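# Transfer capped bottles from crate to tray, standing upright

## Task

Take each bottle that has a cap out of the crate and set it standing upright on the tray, while every uncapped bottle stays in the crate. The crate and tray must end neither tipped nor shifted from their places. A bottle only counts as placed if it stays put without the robot holding it. Anything the robot is in contact with at the end must not settle by more than about a fingernail's thickness once released. Nothing may be knocked or set off the table.

## Robot and tools

ROBOT. One six-joint arm with a two-finger gripper. Every per-joint list, in calls and in results, uses this order: waist, shoulder, elbow, forearm roll, wrist pitch, wrist roll. Stated ranges (rad): waist -3.491 to 3.491, shoulder -3.140 to 3.140, elbow -1.187 to 4.328, forearm roll -3.316 to 3.316, wrist pitch -3.140 to 3.140, wrist roll -3.927 to 3.927; each true end may differ by up to 0.010.

FRAMES. Scene frame: origin on the tabletop under the arm base, +z up, +y to the left when facing along +x. The base may sit slightly tilted. Gripper frame: fingers extend along +z, close along y. The reported end_effector_position (metres) is the point between closed pads; closed fingertips reach about 19 mm past it, open ones about 6 mm. A flat block juts roughly 9 cm from the wrist-roll axis toward gripper +x and rotates with the hand. The printed position can be inaccurate, worse at long reach.

ROW FORMAT (shared by execute_actions and move). Nine numbers, each in [-1, 1]: six joint offsets, then gripper position, force_limit, speed. Joint offsets are scaled: 1.0 equals 1.983 rad for waist and shoulder, 2.38 for elbow, 2.975 for the three wrist joints. Gripper numbers are absolute settings. position: +1 is fully open (85 mm), pads touch near -0.8, -1 closes until blocked. force_limit: about 20 N at -1, 128 N at 0, 235 N at +1 (40 mm object, slow close); tiny or thin items get less. speed: about 20 mm/s at -1, 85 at 0, 150 at +1; fast closing adds up to 5 N (speed 0) or 12 N (speed +1).

execute_actions(actions): a list of actions; each action is a list of up to 15 rows, one row per 1/30 s step; a short action repeats its last row to fill 15 steps. Joint offsets in every row are measured from the angles at the start of that action (not the previous row); for the first action, from the last angles reported in this scene. An empty list just returns state and images. An action is rejected if it pushes a joint outward more than 0.010 rad beyond its range end; if the first action fails this or anything is malformed, the whole call is rejected and nothing moves. Requests beyond a real end are clipped there and the result may say "joint sent to its limit" (its absence proves nothing).

move(target, speed, blocking): target is one row; offsets are from the "Joint positions" in this scene's most recent result that lists them. speed (0.01 to 2 rad/s, default 0.5) caps the joint with the longest way to go; all joints finish together, so the hand follows a curve. Duration is held between 0.5 and 10 s (longer paths stop short). Gripper values apply at the start. Obstacles are not avoided. The result adds a "move:" line: outcome (done, off_target, moving, held, fault), limits=held or limits=none, and the joint furthest from target. With blocking=false the reply comes after 0.5 s while motion continues; call wait or stop before any other motion command.

wait(seconds): 0 to 10; the arm keeps its last command. stop: brakes a running move (fingers continue). zoom_image(camera, region): region [x0, y0, x1, y1] in pixels, at most 504 by 504. finished_scene(scene): ends the current scene, given its number; irreversible.

CAMERAS: cam_head_left, cam_head_right, cam_high, cam_low, cam_wrist, each 672x504, returned in that order. Calibration (K, distortion, T_world_to_cam) is supplied but may be off by a couple of degrees and millimetres; the wrist camera pose follows the joint readings.

DRIVE LIMITS. Target speed caps: 2.62 (waist, shoulder), 3.14 (elbow), 3.93 (wrist joints) rad/s, 0.5 s to reach full speed. Targets stay within 0.805 / 0.966 / 1.21 rad of measured angles, and are scaled back if they would shift the hand more than 70 mm; large moves take several actions, and an unfinished one may need re-sending.

RESULTS. State line: hand position and end_effector_quat_wxyz. Joint positions (rad), Joint velocities (rad/s), Joint targets (what joints are driven to now). Step readings, with HELD where a row was held back. "joint command not followed" means the clearance check altered targets. object_status: 0 moving, 1 blocked while opening, 2 blocked while closing (a grip), 3 reached the request or pads met. position_measured is in counts: 3 fully open, about 78 = 60 mm, 130 = 40 mm, 180 = 20 mm, 230 pads touching. MOTOR HOT warns of heating; OVER-TEMPERATURE FAULT means brakes set until cooled.

GRIPPING. Send position -1, keep it, and confirm object_status 2. Changing position resets status to 0 briefly. New force_limit or speed only takes effect after position changes by at least 0.01; open first for a softer grip. Closing pushes fingertips about 13 mm further out, so keep clearance above surfaces. At force_limit -1 a lost object still shows 2.

AVOID. Torque beyond limits (145 N m for waist, shoulder, elbow; 36.4 for wrist joints, held load included) or 150 N external force causes a 10 s fault stop and cancels the rest of the call. The arm is stiff: aiming even slightly into a firm surface can fault. Faster moves hit harder. Do not drop, slam or shove objects, tilt or shift the crate or tray, or send anything off the table. Occasional tugs on the held item or pushes on loose items may occur; check grip and positions. Leave bottles resting freely before ending.

Each tool is called after "Request:" as name(argument=value, ...), one argument or row to a line, values as JSON.

## Session

Request:
execute_actions(
  actions=[],
)

Scene clock: 0.00 s.
end_effector_position=(+0.6867, -0.1321, +0.2925) position_measured=3 object_status=3 end_effector_quat_wxyz=(+0.112, -0.316, +0.934, +0.122)
Joint names: [waist, shoulder, elbow, forearm roll, wrist pitch, wrist roll]
Joint positions: [-0.194 -0.132  0.376 -0.48  -1.504  0.946]
Joint velocities: [0.001 0.001 0.    0.    0.    0.   ]
Joint targets: [-0.194 -0.132 0.376 -0.480 -1.504 0.946]
camera_calibration (this result's frames):
cam_wrist: T_world_to_cam=[[-0.657645, 0.734605, 0.166908, 0.492361], [0.677548, 0.479942, 0.557301, -0.536733], [0.32929, 0.479594, -0.813362, 0.225779], [0, 0, 0, 1]] pos_world=[0.613115, -0.212372, 0.400583]

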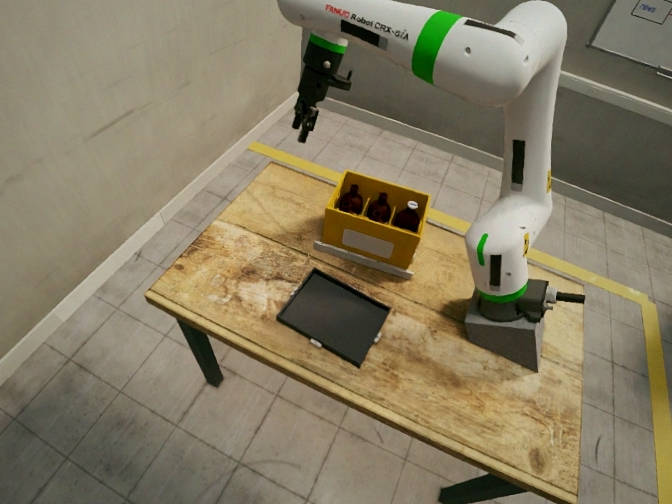

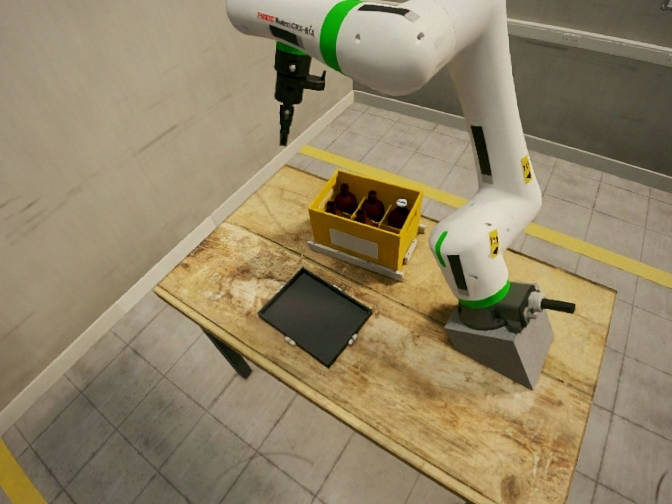

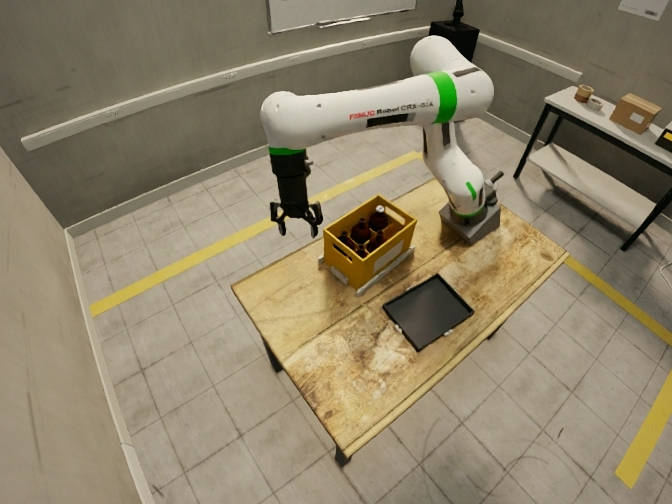

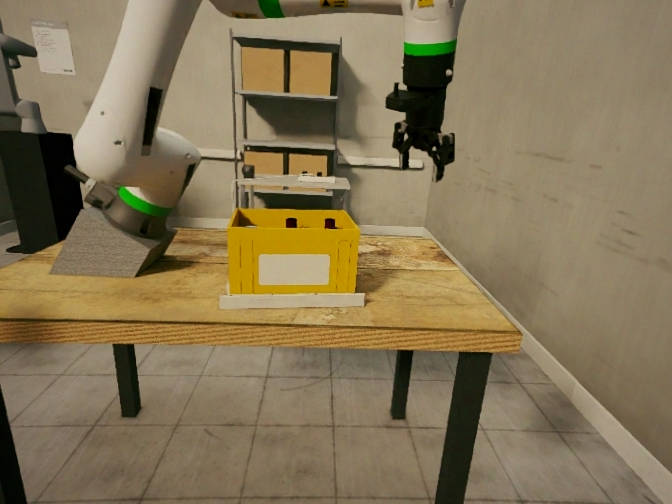

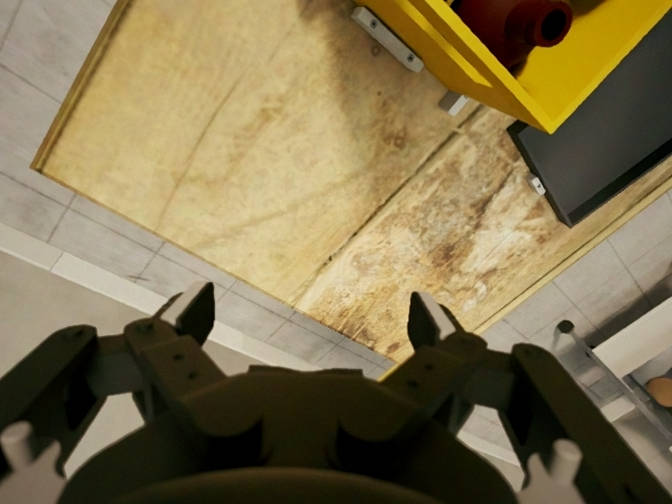

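Request:
zoom_image(
  camera="cam_head_left",
  region=[300, 160, 450, 290],
)

Request:
zoom_image(
  camera="cam_high",
  region=[310, 185, 430, 300],
)

Request:
zoom_image(
  camera="cam_head_right",
  region=[295, 160, 435, 290],
)

Request:
zoom_image(
  camera="cam_low",
  region=[210, 195, 380, 320],
)

Region (300, 160, 450, 290) of cam_head_left's 672x504 image, scaled by 3.360, with more detail than that image has; it fills the top 437 rows of this view, and the rest is white.

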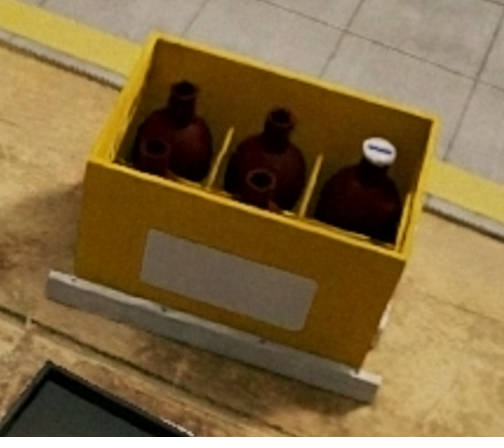

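Region (310, 185, 430, 300) of cam_high's 672x504 image, scaled by 4.200, with more detail than that image has; it fills the top 483 rows of this view, and the rest is white.

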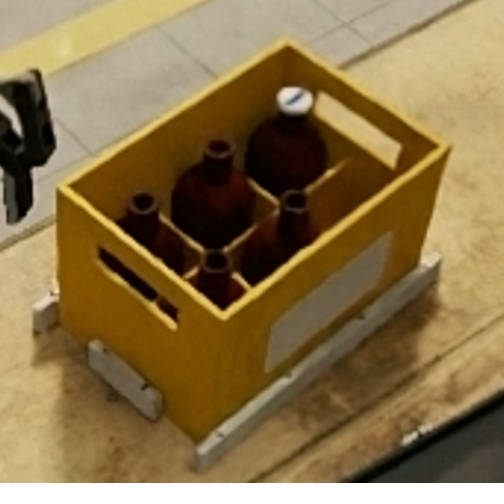

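Region (295, 160, 435, 290) of cam_head_right's 672x504 image, scaled by 3.600, with more detail than that image has; it fills the top 468 rows of this view, and the rest is white.

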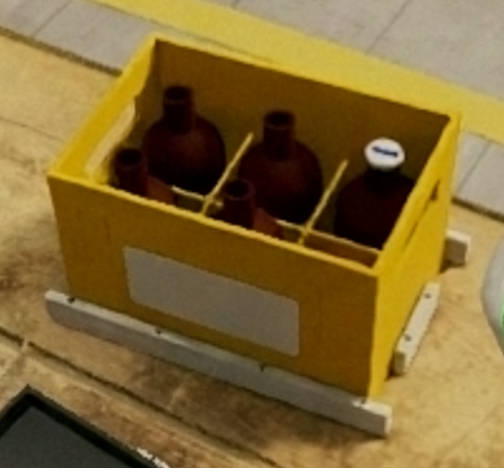

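Region (210, 195, 380, 320) of cam_low's 672x504 image, scaled by 2.965, with more detail than that image has; it fills the top 371 rows of this view, and the rest is white.

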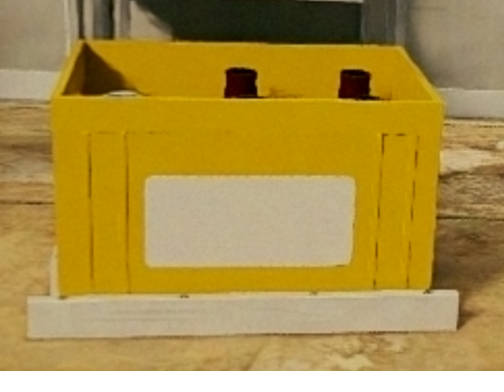

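Request:
move(
  target=[0.07937,-0.21573,-0.35231,0.16013,-0.01684,-0.26561,0.12,-0.5,0],
  speed=1.1,
)

Request:
zoom_image(
  camera="cam_wrist",
  region=[200, 180, 440, 390],
)

Request:
zoom_image(
  camera="cam_low",
  region=[210, 150, 330, 240],
)

Scene clock: 34.30 s.
end_effector_position=(+0.3222, -0.1693, +0.2151) position_measured=114 object_status=3 end_effector_quat_wxyz=(-0.217, -0.000, +0.976, +0.000)
Joint names: [waist, shoulder, elbow, forearm roll, wrist pitch, wrist roll]
Joint positions: [-0.036 -0.56  -0.462 -0.003 -1.554  0.156]
Joint velocities: [-0.    -0.001 -0.001  0.001  0.    -0.   ]
Joint targets: [-0.036 -0.560 -0.462 -0.003 -1.554 0.156]
move: done; limits=none; farthest joint: the elbow, 0.001 radians from its target (0.839 radians at the start)
camera_calibration (this result's frames):
cam_wrist: T_world_to_cam=[[-0.0340331, 0.998448, 0.0440887, 0.16306], [0.989617, 0.0398304, -0.138103, -0.254244], [-0.139645, 0.0389308, -0.989436, 0.415], [0, 0, 0, 1]] pos_world=[0.315106, -0.168837, 0.368315]

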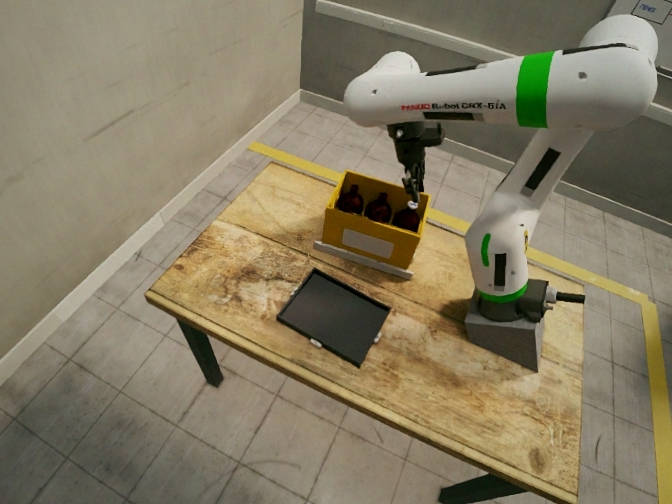

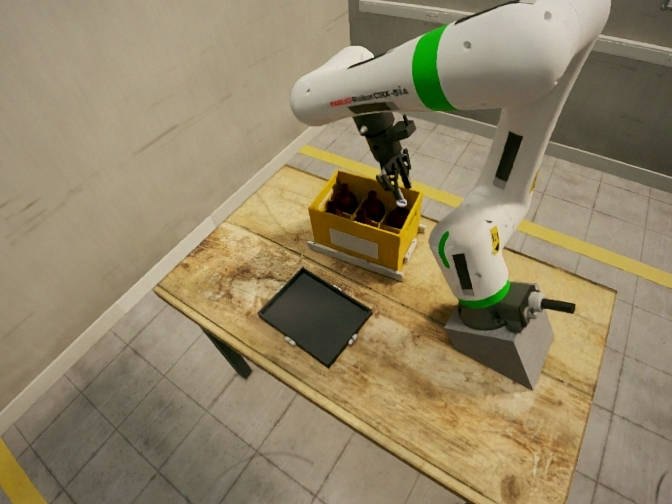

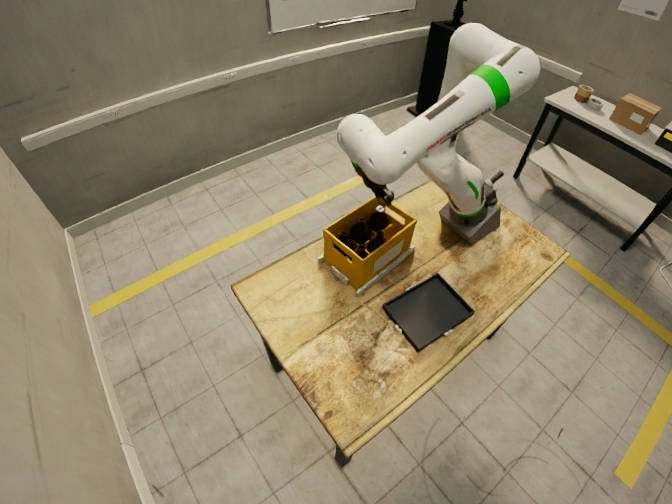

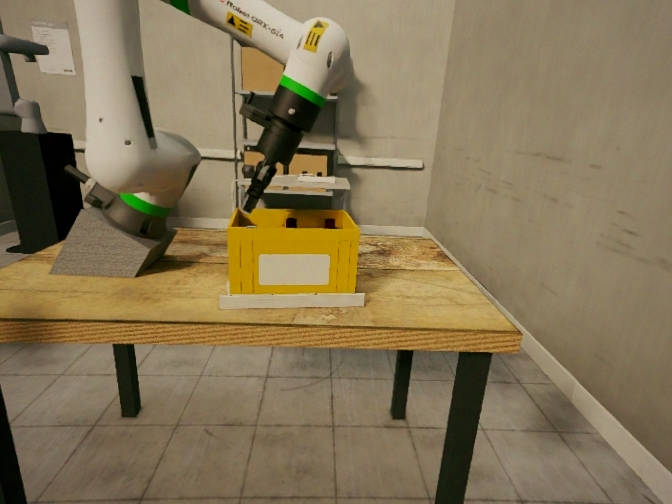

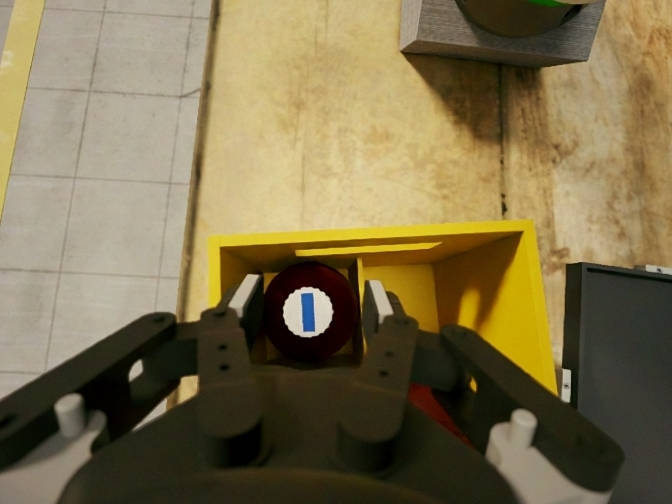

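Region (200, 180, 440, 390) of cam_wrist's 672x504 image, scaled by 2.100, with more detail than that image has; it fills the top 441 rows of this view, and the rest is white.

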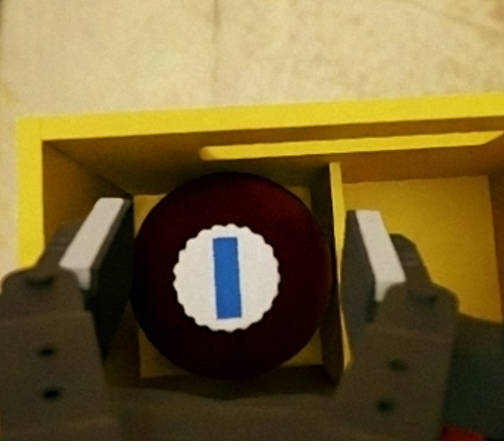

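Region (210, 150, 330, 240) of cam_low's 672x504 image, scaled by 4.200, with more detail than that image has; it fills the top 378 rows of this view, and the rest is white.

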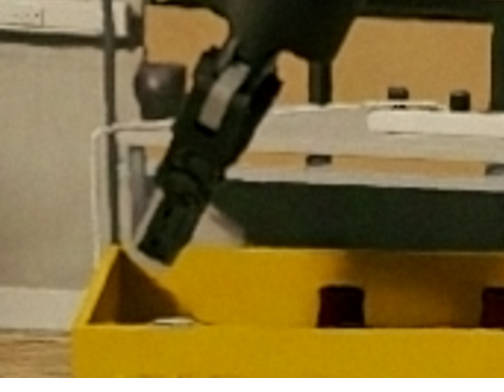

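Request:
move(
  target=[0.00136,0.03888,-0.0287,0.0001,0.04887,-0.00074,0.12,-0.5,0],
  speed=0.25,
)

Request:
zoom_image(
  camera="cam_wrist",
  region=[240, 230, 400, 380],
)

Request:
zoom_image(
  camera="cam_low",
  region=[210, 150, 330, 240],
)

Scene clock: 43.33 s.
end_effector_position=(+0.3225, -0.1725, +0.1601) position_measured=114 object_status=3 end_effector_quat_wxyz=(-0.217, -0.000, +0.976, +0.000)
Joint names: [waist, shoulder, elbow, forearm roll, wrist pitch, wrist roll]
Joint positions: [-0.034 -0.483 -0.53  -0.003 -1.409  0.154]
Joint velocities: [-0.001  0.001 -0.    -0.001  0.001  0.   ]
Joint targets: [-0.034 -0.483 -0.530 -0.003 -1.409 0.154]
move: done; limits=none; farthest joint: the waist, 0.000 radians from its target (0.003 radians at the start)
camera_calibration (this result's frames):
cam_wrist: T_world_to_cam=[[-0.0341095, 0.998445, 0.0440835, 0.168677], [0.989609, 0.0399067, -0.138136, -0.26199], [-0.139681, 0.0389137, -0.989432, 0.360771], [0, 0, 0, 1]] pos_world=[0.315414, -0.171999, 0.313332]

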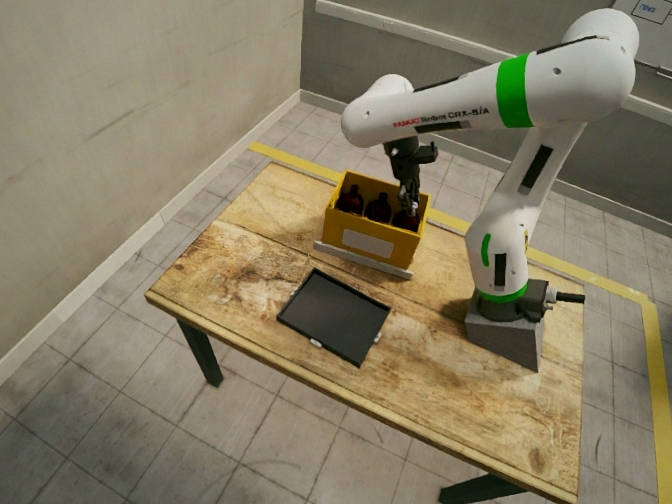

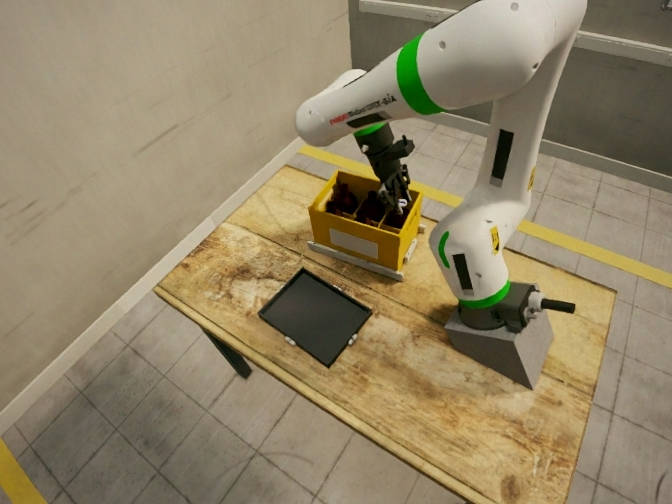

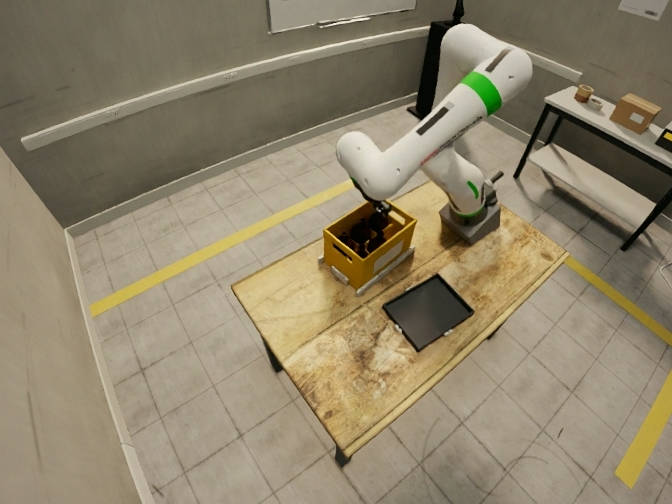

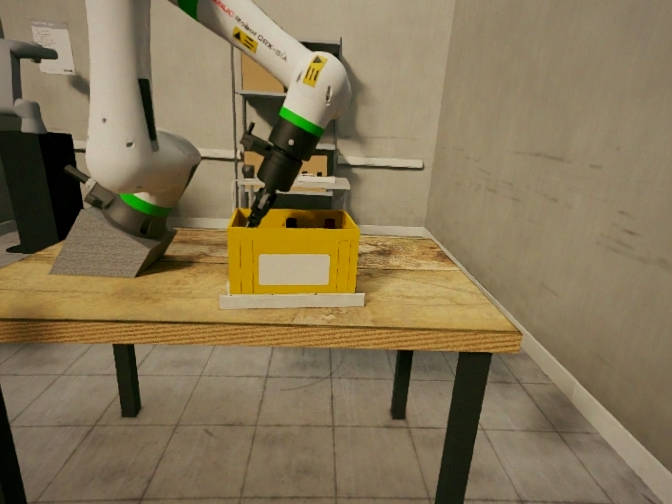

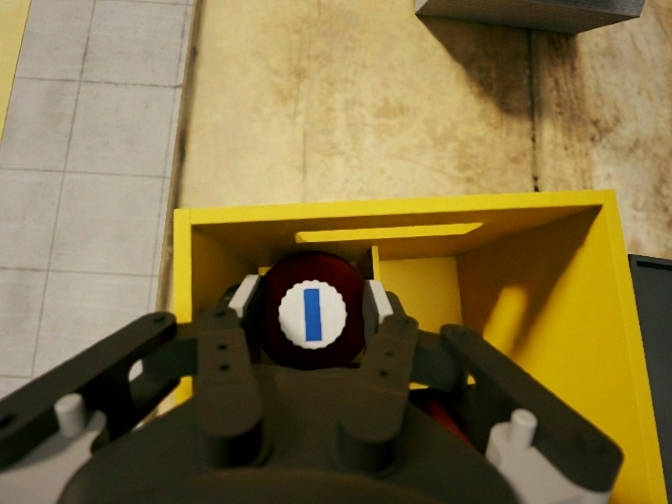

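Region (240, 230, 400, 380) of cam_wrist's 672x504 image, scaled by 3.150, with more detail than that image has; it fills the top 472 rows of this view, and the rest is white.

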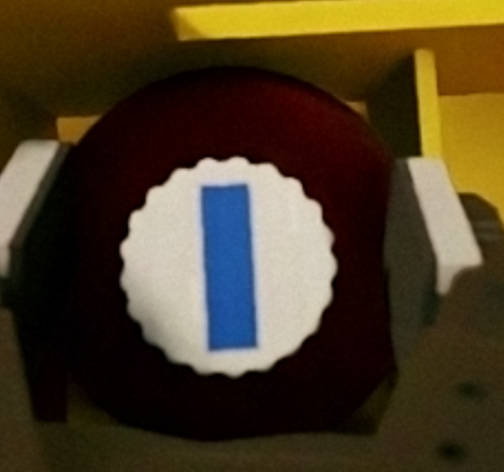

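Region (210, 150, 330, 240) of cam_low's 672x504 image, scaled by 4.200, with more detail than that image has; it fills the top 378 rows of this view, and the rest is white.

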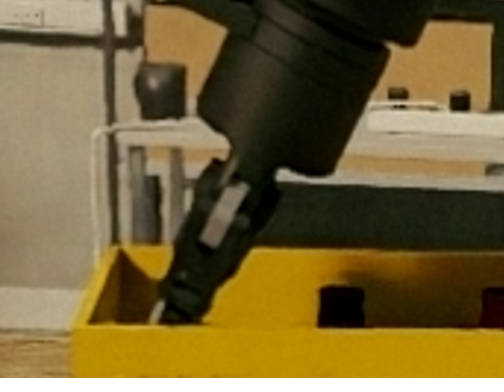

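Request:
move(
  target=[0,0,0,0,0,0,-1,-0.1,-0.5],
)

Request:
zoom_image(
  camera="cam_head_left",
  region=[265, 255, 405, 375],
)

Request:
zoom_image(
  camera="cam_high",
  region=[370, 260, 490, 360],
)

Scene clock: 46.30 s.
end_effector_position=(+0.3225, -0.1725, +0.1600) position_measured=168 object_status=2 end_effector_quat_wxyz=(-0.217, -0.000, +0.976, +0.000)
Joint names: [waist, shoulder, elbow, forearm roll, wrist pitch, wrist roll]
Joint positions: [-0.034 -0.483 -0.53  -0.003 -1.409  0.154]
Joint velocities: [-0.001 -0.    -0.     0.001  0.    -0.   ]
Joint targets: [-0.034 -0.483 -0.530 -0.003 -1.409 0.154]
move: done; limits=none; farthest joint: the waist, 0.000 radians from its target (0.000 radians at the start)
camera_calibration (this result's frames):
cam_wrist: T_world_to_cam=[[-0.0341115, 0.998445, 0.0440872, 0.168677], [0.989607, 0.0399095, -0.138146, -0.261986], [-0.139691, 0.0389166, -0.98943, 0.360754], [0, 0, 0, 1]] pos_world=[0.315412, -0.171999, 0.313312]

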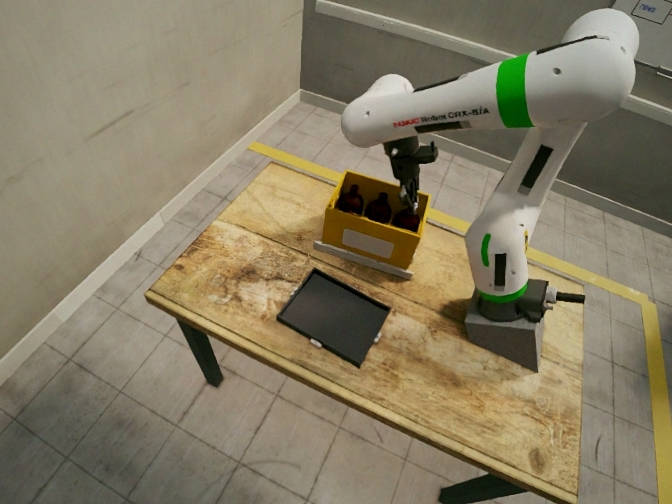

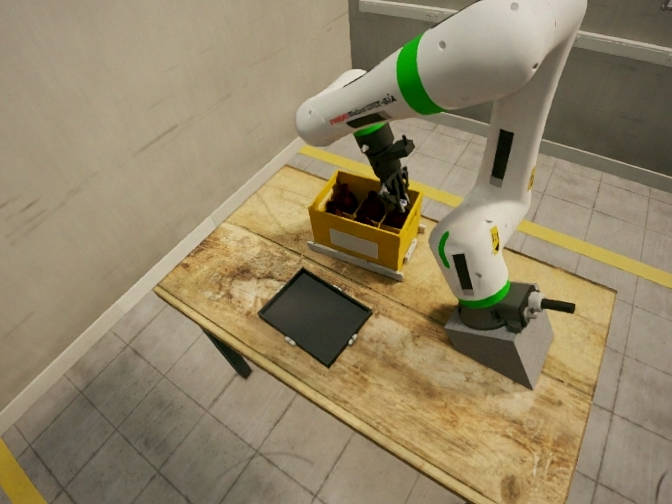

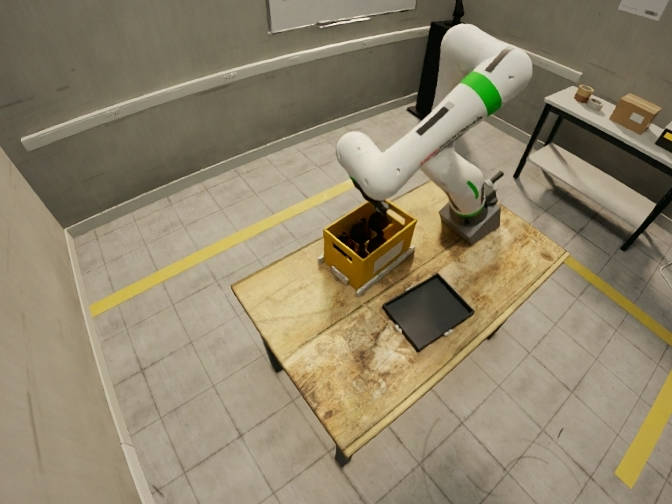

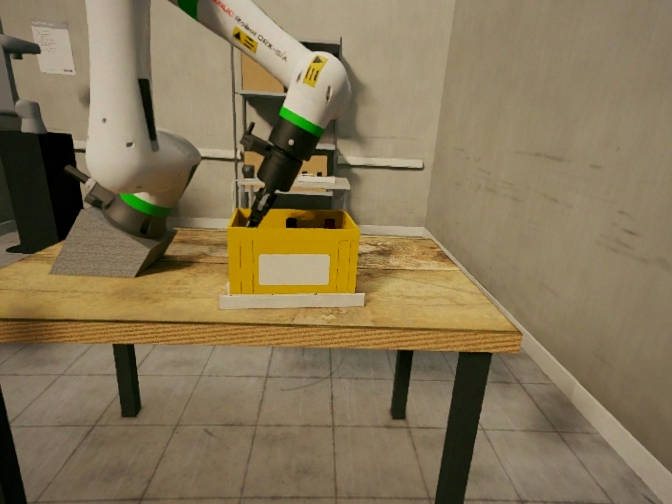

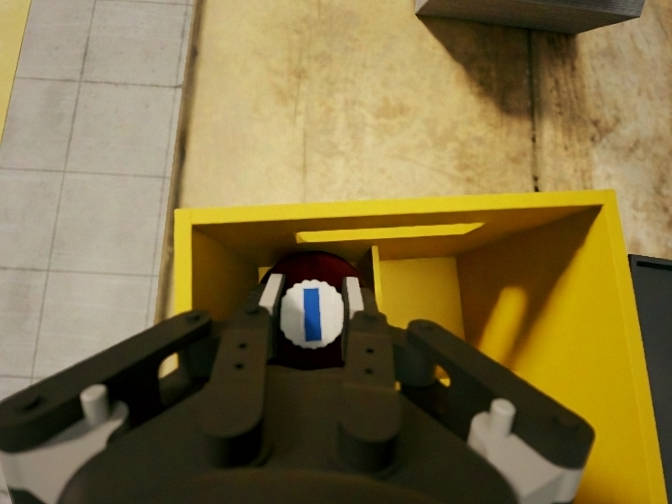

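Region (265, 255, 405, 375) of cam_head_left's 672x504 image, scaled by 3.600, with more detail than that image has; it fills the top 432 rows of this view, and the rest is white.

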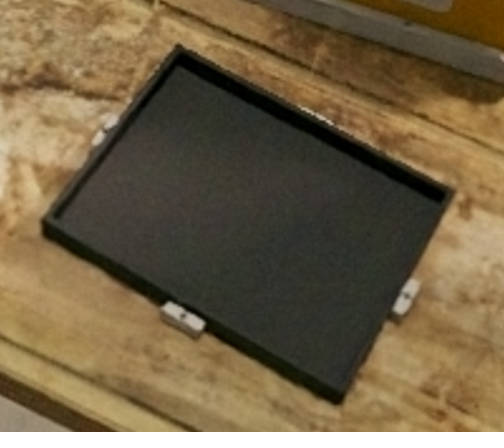

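Region (370, 260, 490, 360) of cam_high's 672x504 image, scaled by 4.200, with more detail than that image has.

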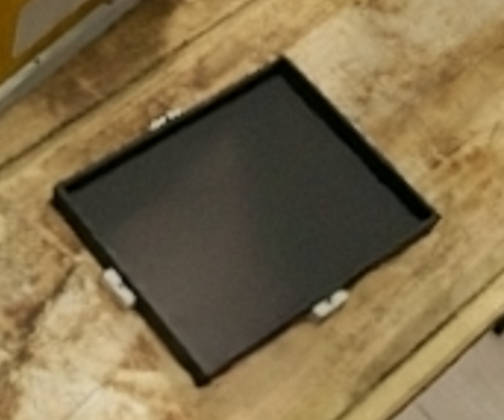

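Request:
move(
  target=[-0.01679,-0.0535,0.05723,-0.00128,-0.08148,0.01076,-1,-0.1,-0.5],
  speed=0.5,
)

Request:
move(
  target=[-0.02537,-0.01997,0.07218,-0.00208,-0.07123,0.0157,-1,-0.1,-0.5],
  speed=0.5,
)

Request:
zoom_image(
  camera="cam_low",
  region=[200, 110, 370, 250],
)

Scene clock: 69.70 s.
end_effector_position=(+0.3225, -0.1726, +0.2550) position_measured=168 object_status=2 end_effector_quat_wxyz=(-0.217, -0.000, +0.976, +0.000)
Joint names: [waist, shoulder, elbow, forearm roll, wrist pitch, wrist roll]
Joint positions: [-0.067 -0.589 -0.394 -0.007 -1.651  0.186]
Joint velocities: [ 0.    -0.001  0.001 -0.001 -0.001  0.   ]
Joint targets: [-0.067 -0.589 -0.394 -0.007 -1.651 0.186]
move: done; limits=none; farthest joint: the shoulder, 0.001 radians from its target (0.107 radians at the start)
camera_calibration (this result's frames):
cam_wrist: T_world_to_cam=[[-0.0340277, 0.998447, 0.0441198, 0.164549], [0.989619, 0.0398286, -0.138085, -0.248906], [-0.139627, 0.0389631, -0.989437, 0.454709], [0, 0, 0, 1]] pos_world=[0.315411, -0.172097, 0.408276]

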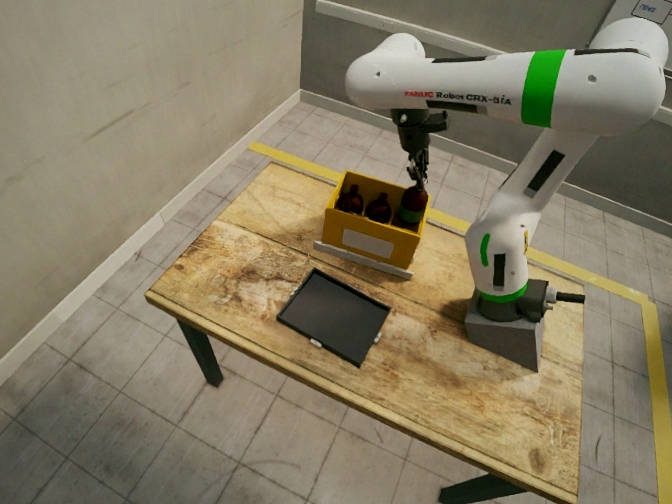

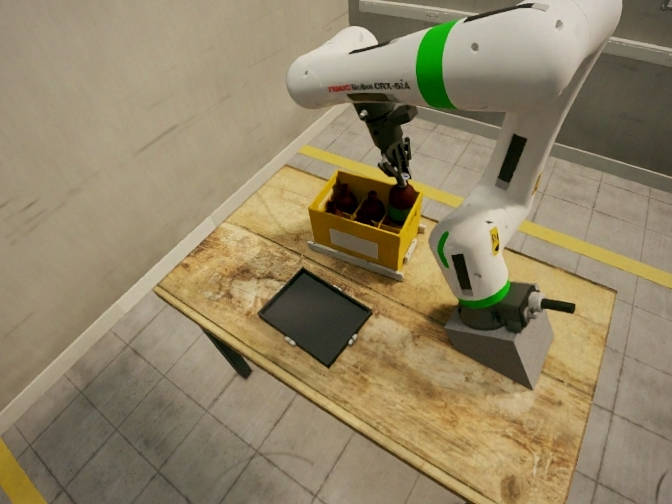

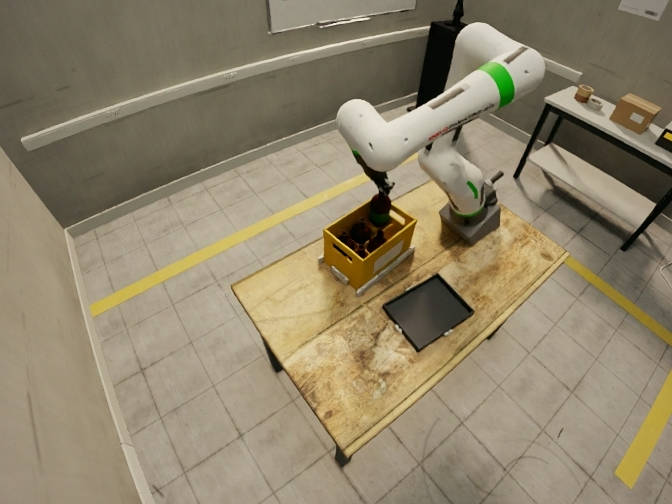

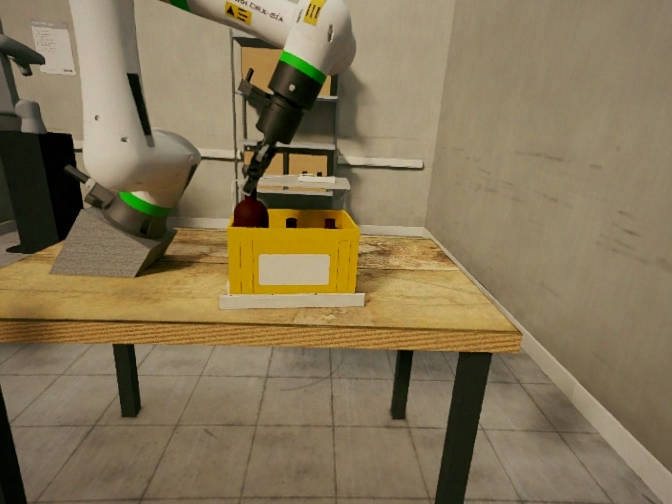

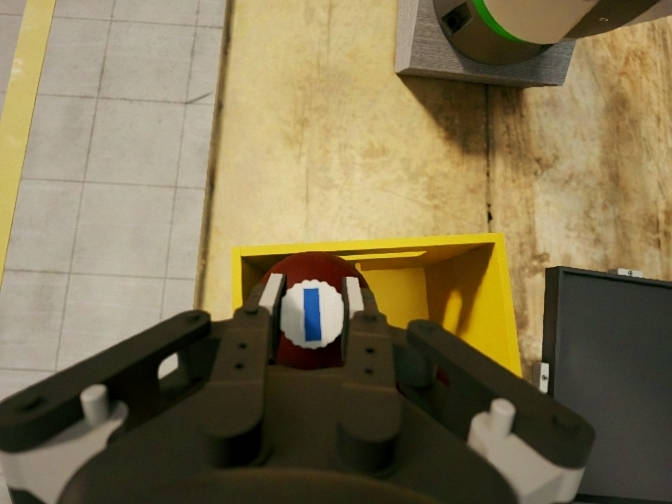

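Scene clock: 70.57 s.
end_effector_position=(+0.3225, -0.1727, +0.3449) position_measured=168 object_status=2 end_effector_quat_wxyz=(-0.217, -0.000, +0.976, +0.000)
Joint names: [waist, shoulder, elbow, forearm roll, wrist pitch, wrist roll]
Joint positions: [-0.117 -0.628 -0.222 -0.013 -1.863  0.232]
Joint velocities: [-0.    -0.     0.001 -0.001  0.     0.   ]
Joint targets: [-0.117 -0.628 -0.222 -0.013 -1.863 0.232]
move: done; limits=none; farthest joint: the waist, 0.000 radians from its target (0.050 radians at the start)
camera_calibration (this result's frames):
cam_wrist: T_world_to_cam=[[-0.0339595, 0.998451, 0.044078, 0.160698], [0.989622, 0.0397552, -0.138087, -0.236526], [-0.139626, 0.0389312, -0.989439, 0.543697], [0, 0, 0, 1]] pos_world=[0.315443, -0.172212, 0.49821]

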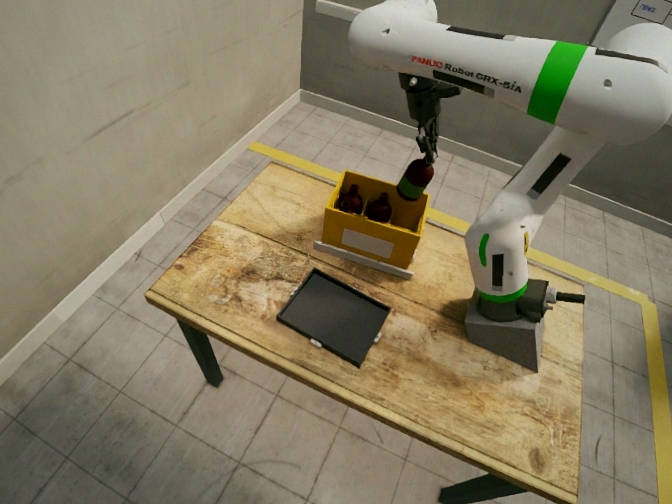

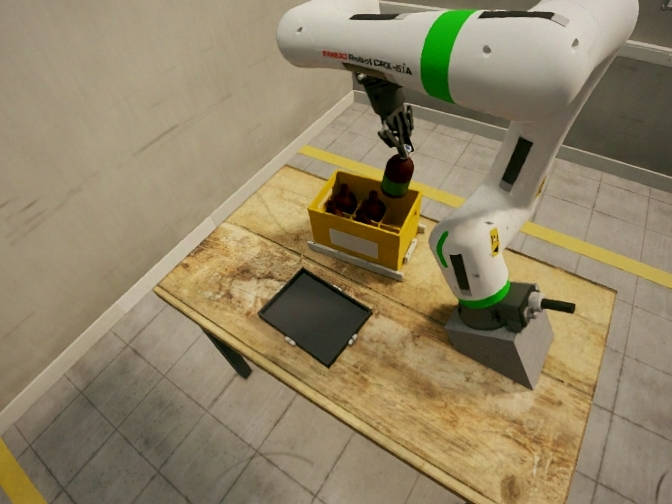

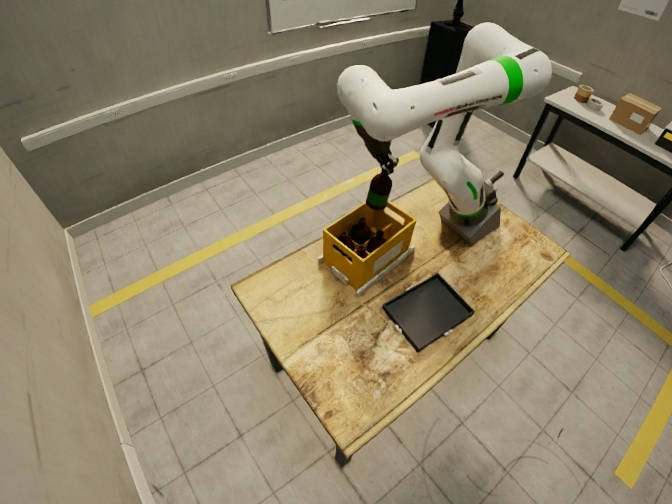

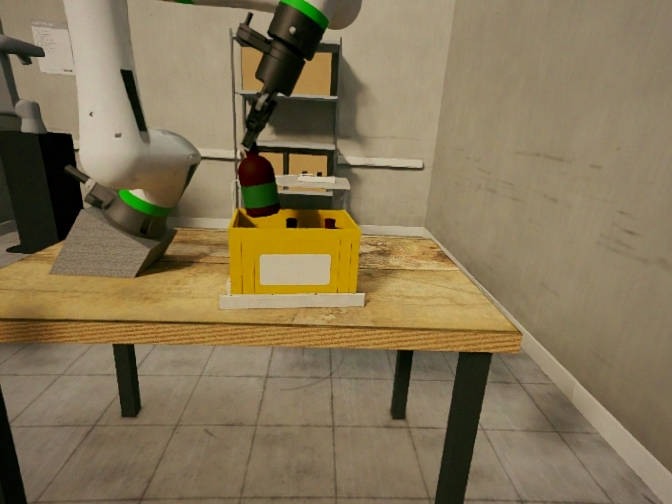

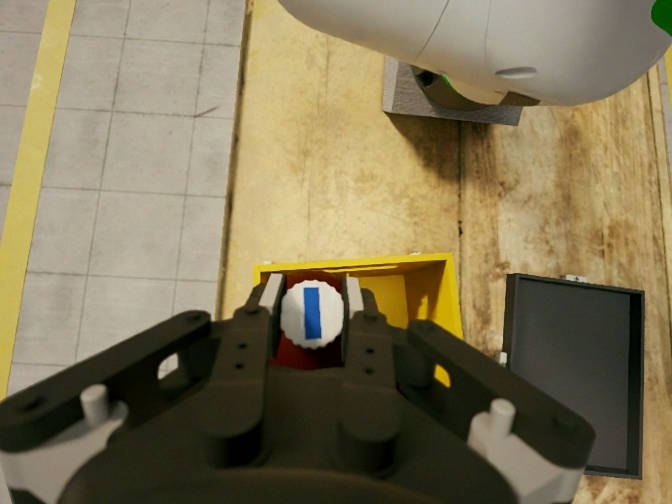

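Region (200, 110, 370, 250) of cam_low's 672x504 image, scaled by 2.965, with more detail than that image has; it fills the top 415 rows of this view, and the rest is white.

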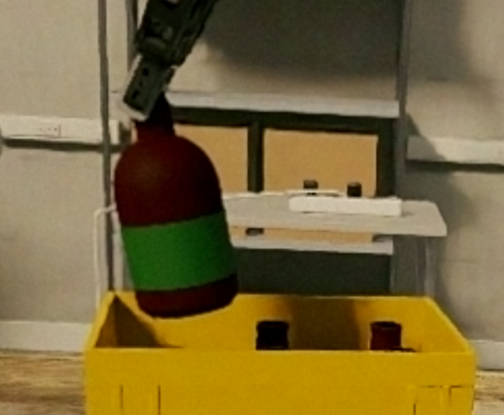

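Request:
execute_actions(
  actions=[],
)

Scene clock: 83.60 s.
end_effector_position=(+0.3225, -0.1727, +0.3450) position_measured=168 object_status=2 end_effector_quat_wxyz=(-0.217, -0.000, +0.976, +0.000)
Joint names: [waist, shoulder, elbow, forearm roll, wrist pitch, wrist roll]
Joint positions: [-0.117 -0.628 -0.222 -0.013 -1.863  0.232]
Joint velocities: [ 0. -0.  0.  0. -0. -0.]
Joint targets: [-0.117 -0.628 -0.222 -0.013 -1.863 0.232]
camera_calibration (this result's frames):
cam_wrist: T_world_to_cam=[[-0.033945, 0.998453, 0.0440325, 0.160717], [0.989614, 0.0397369, -0.138147, -0.236476], [-0.139683, 0.0388858, -0.989432, 0.543749], [0, 0, 0, 1]] pos_world=[0.315428, -0.172216, 0.498257]

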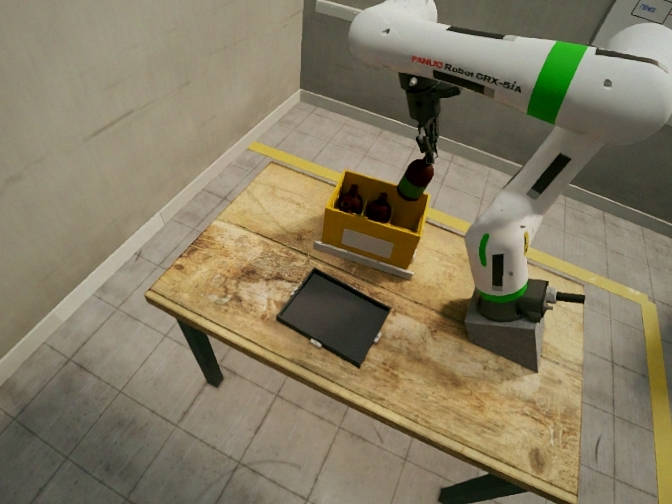

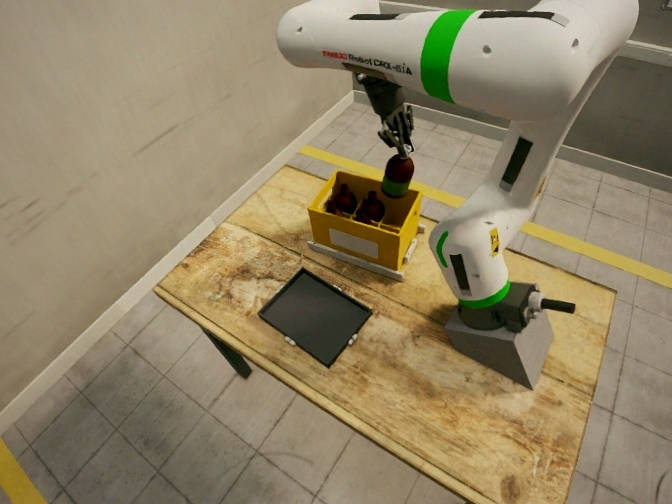

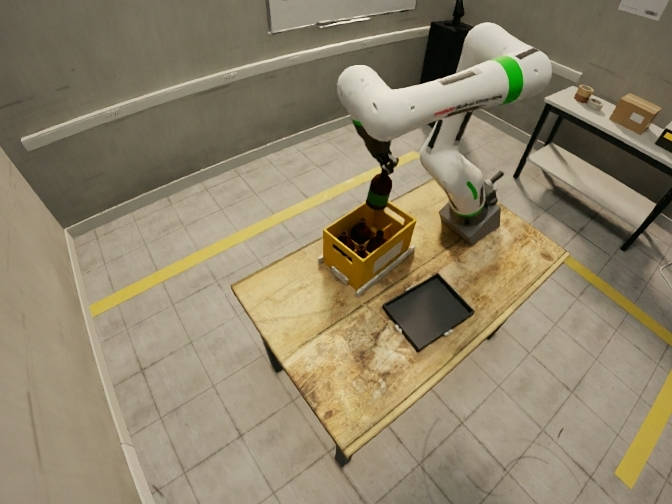

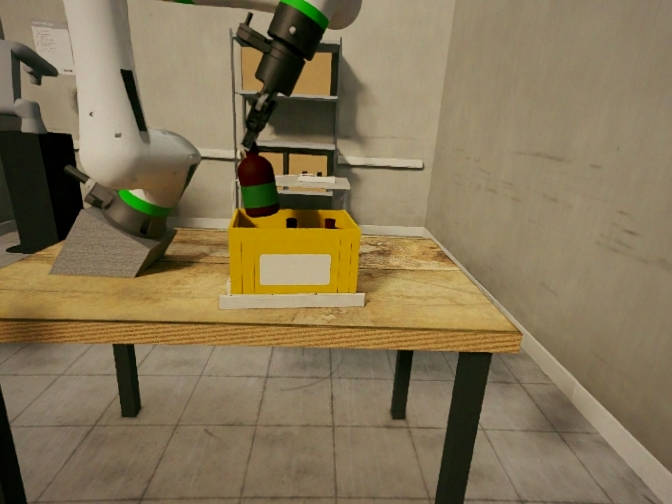

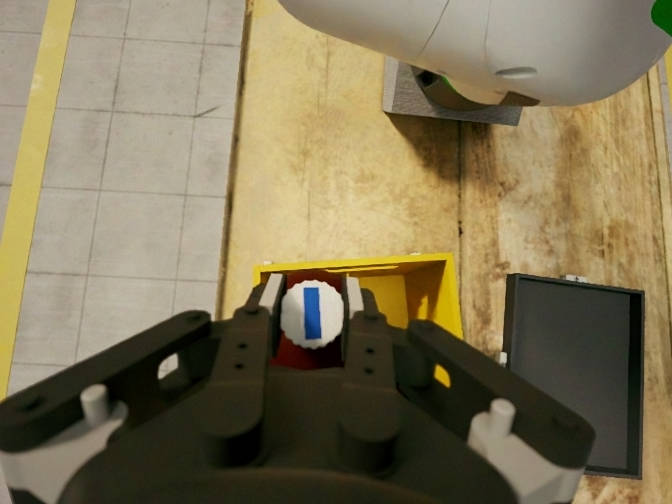

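Request:
zoom_image(
  camera="cam_low",
  region=[200, 100, 340, 240],
)

Region (200, 100, 340, 240) of cam_low's 672x504 image, scaled by 3.600, with more detail than that image has.

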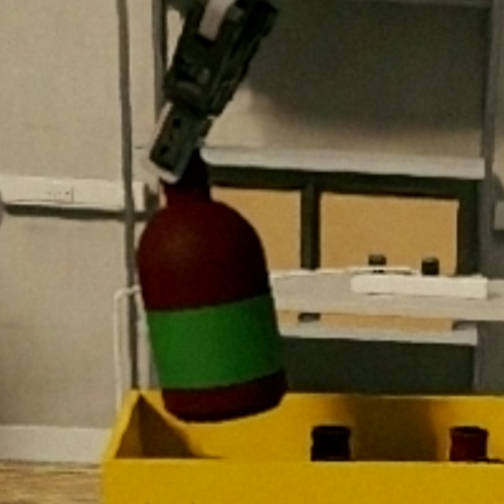

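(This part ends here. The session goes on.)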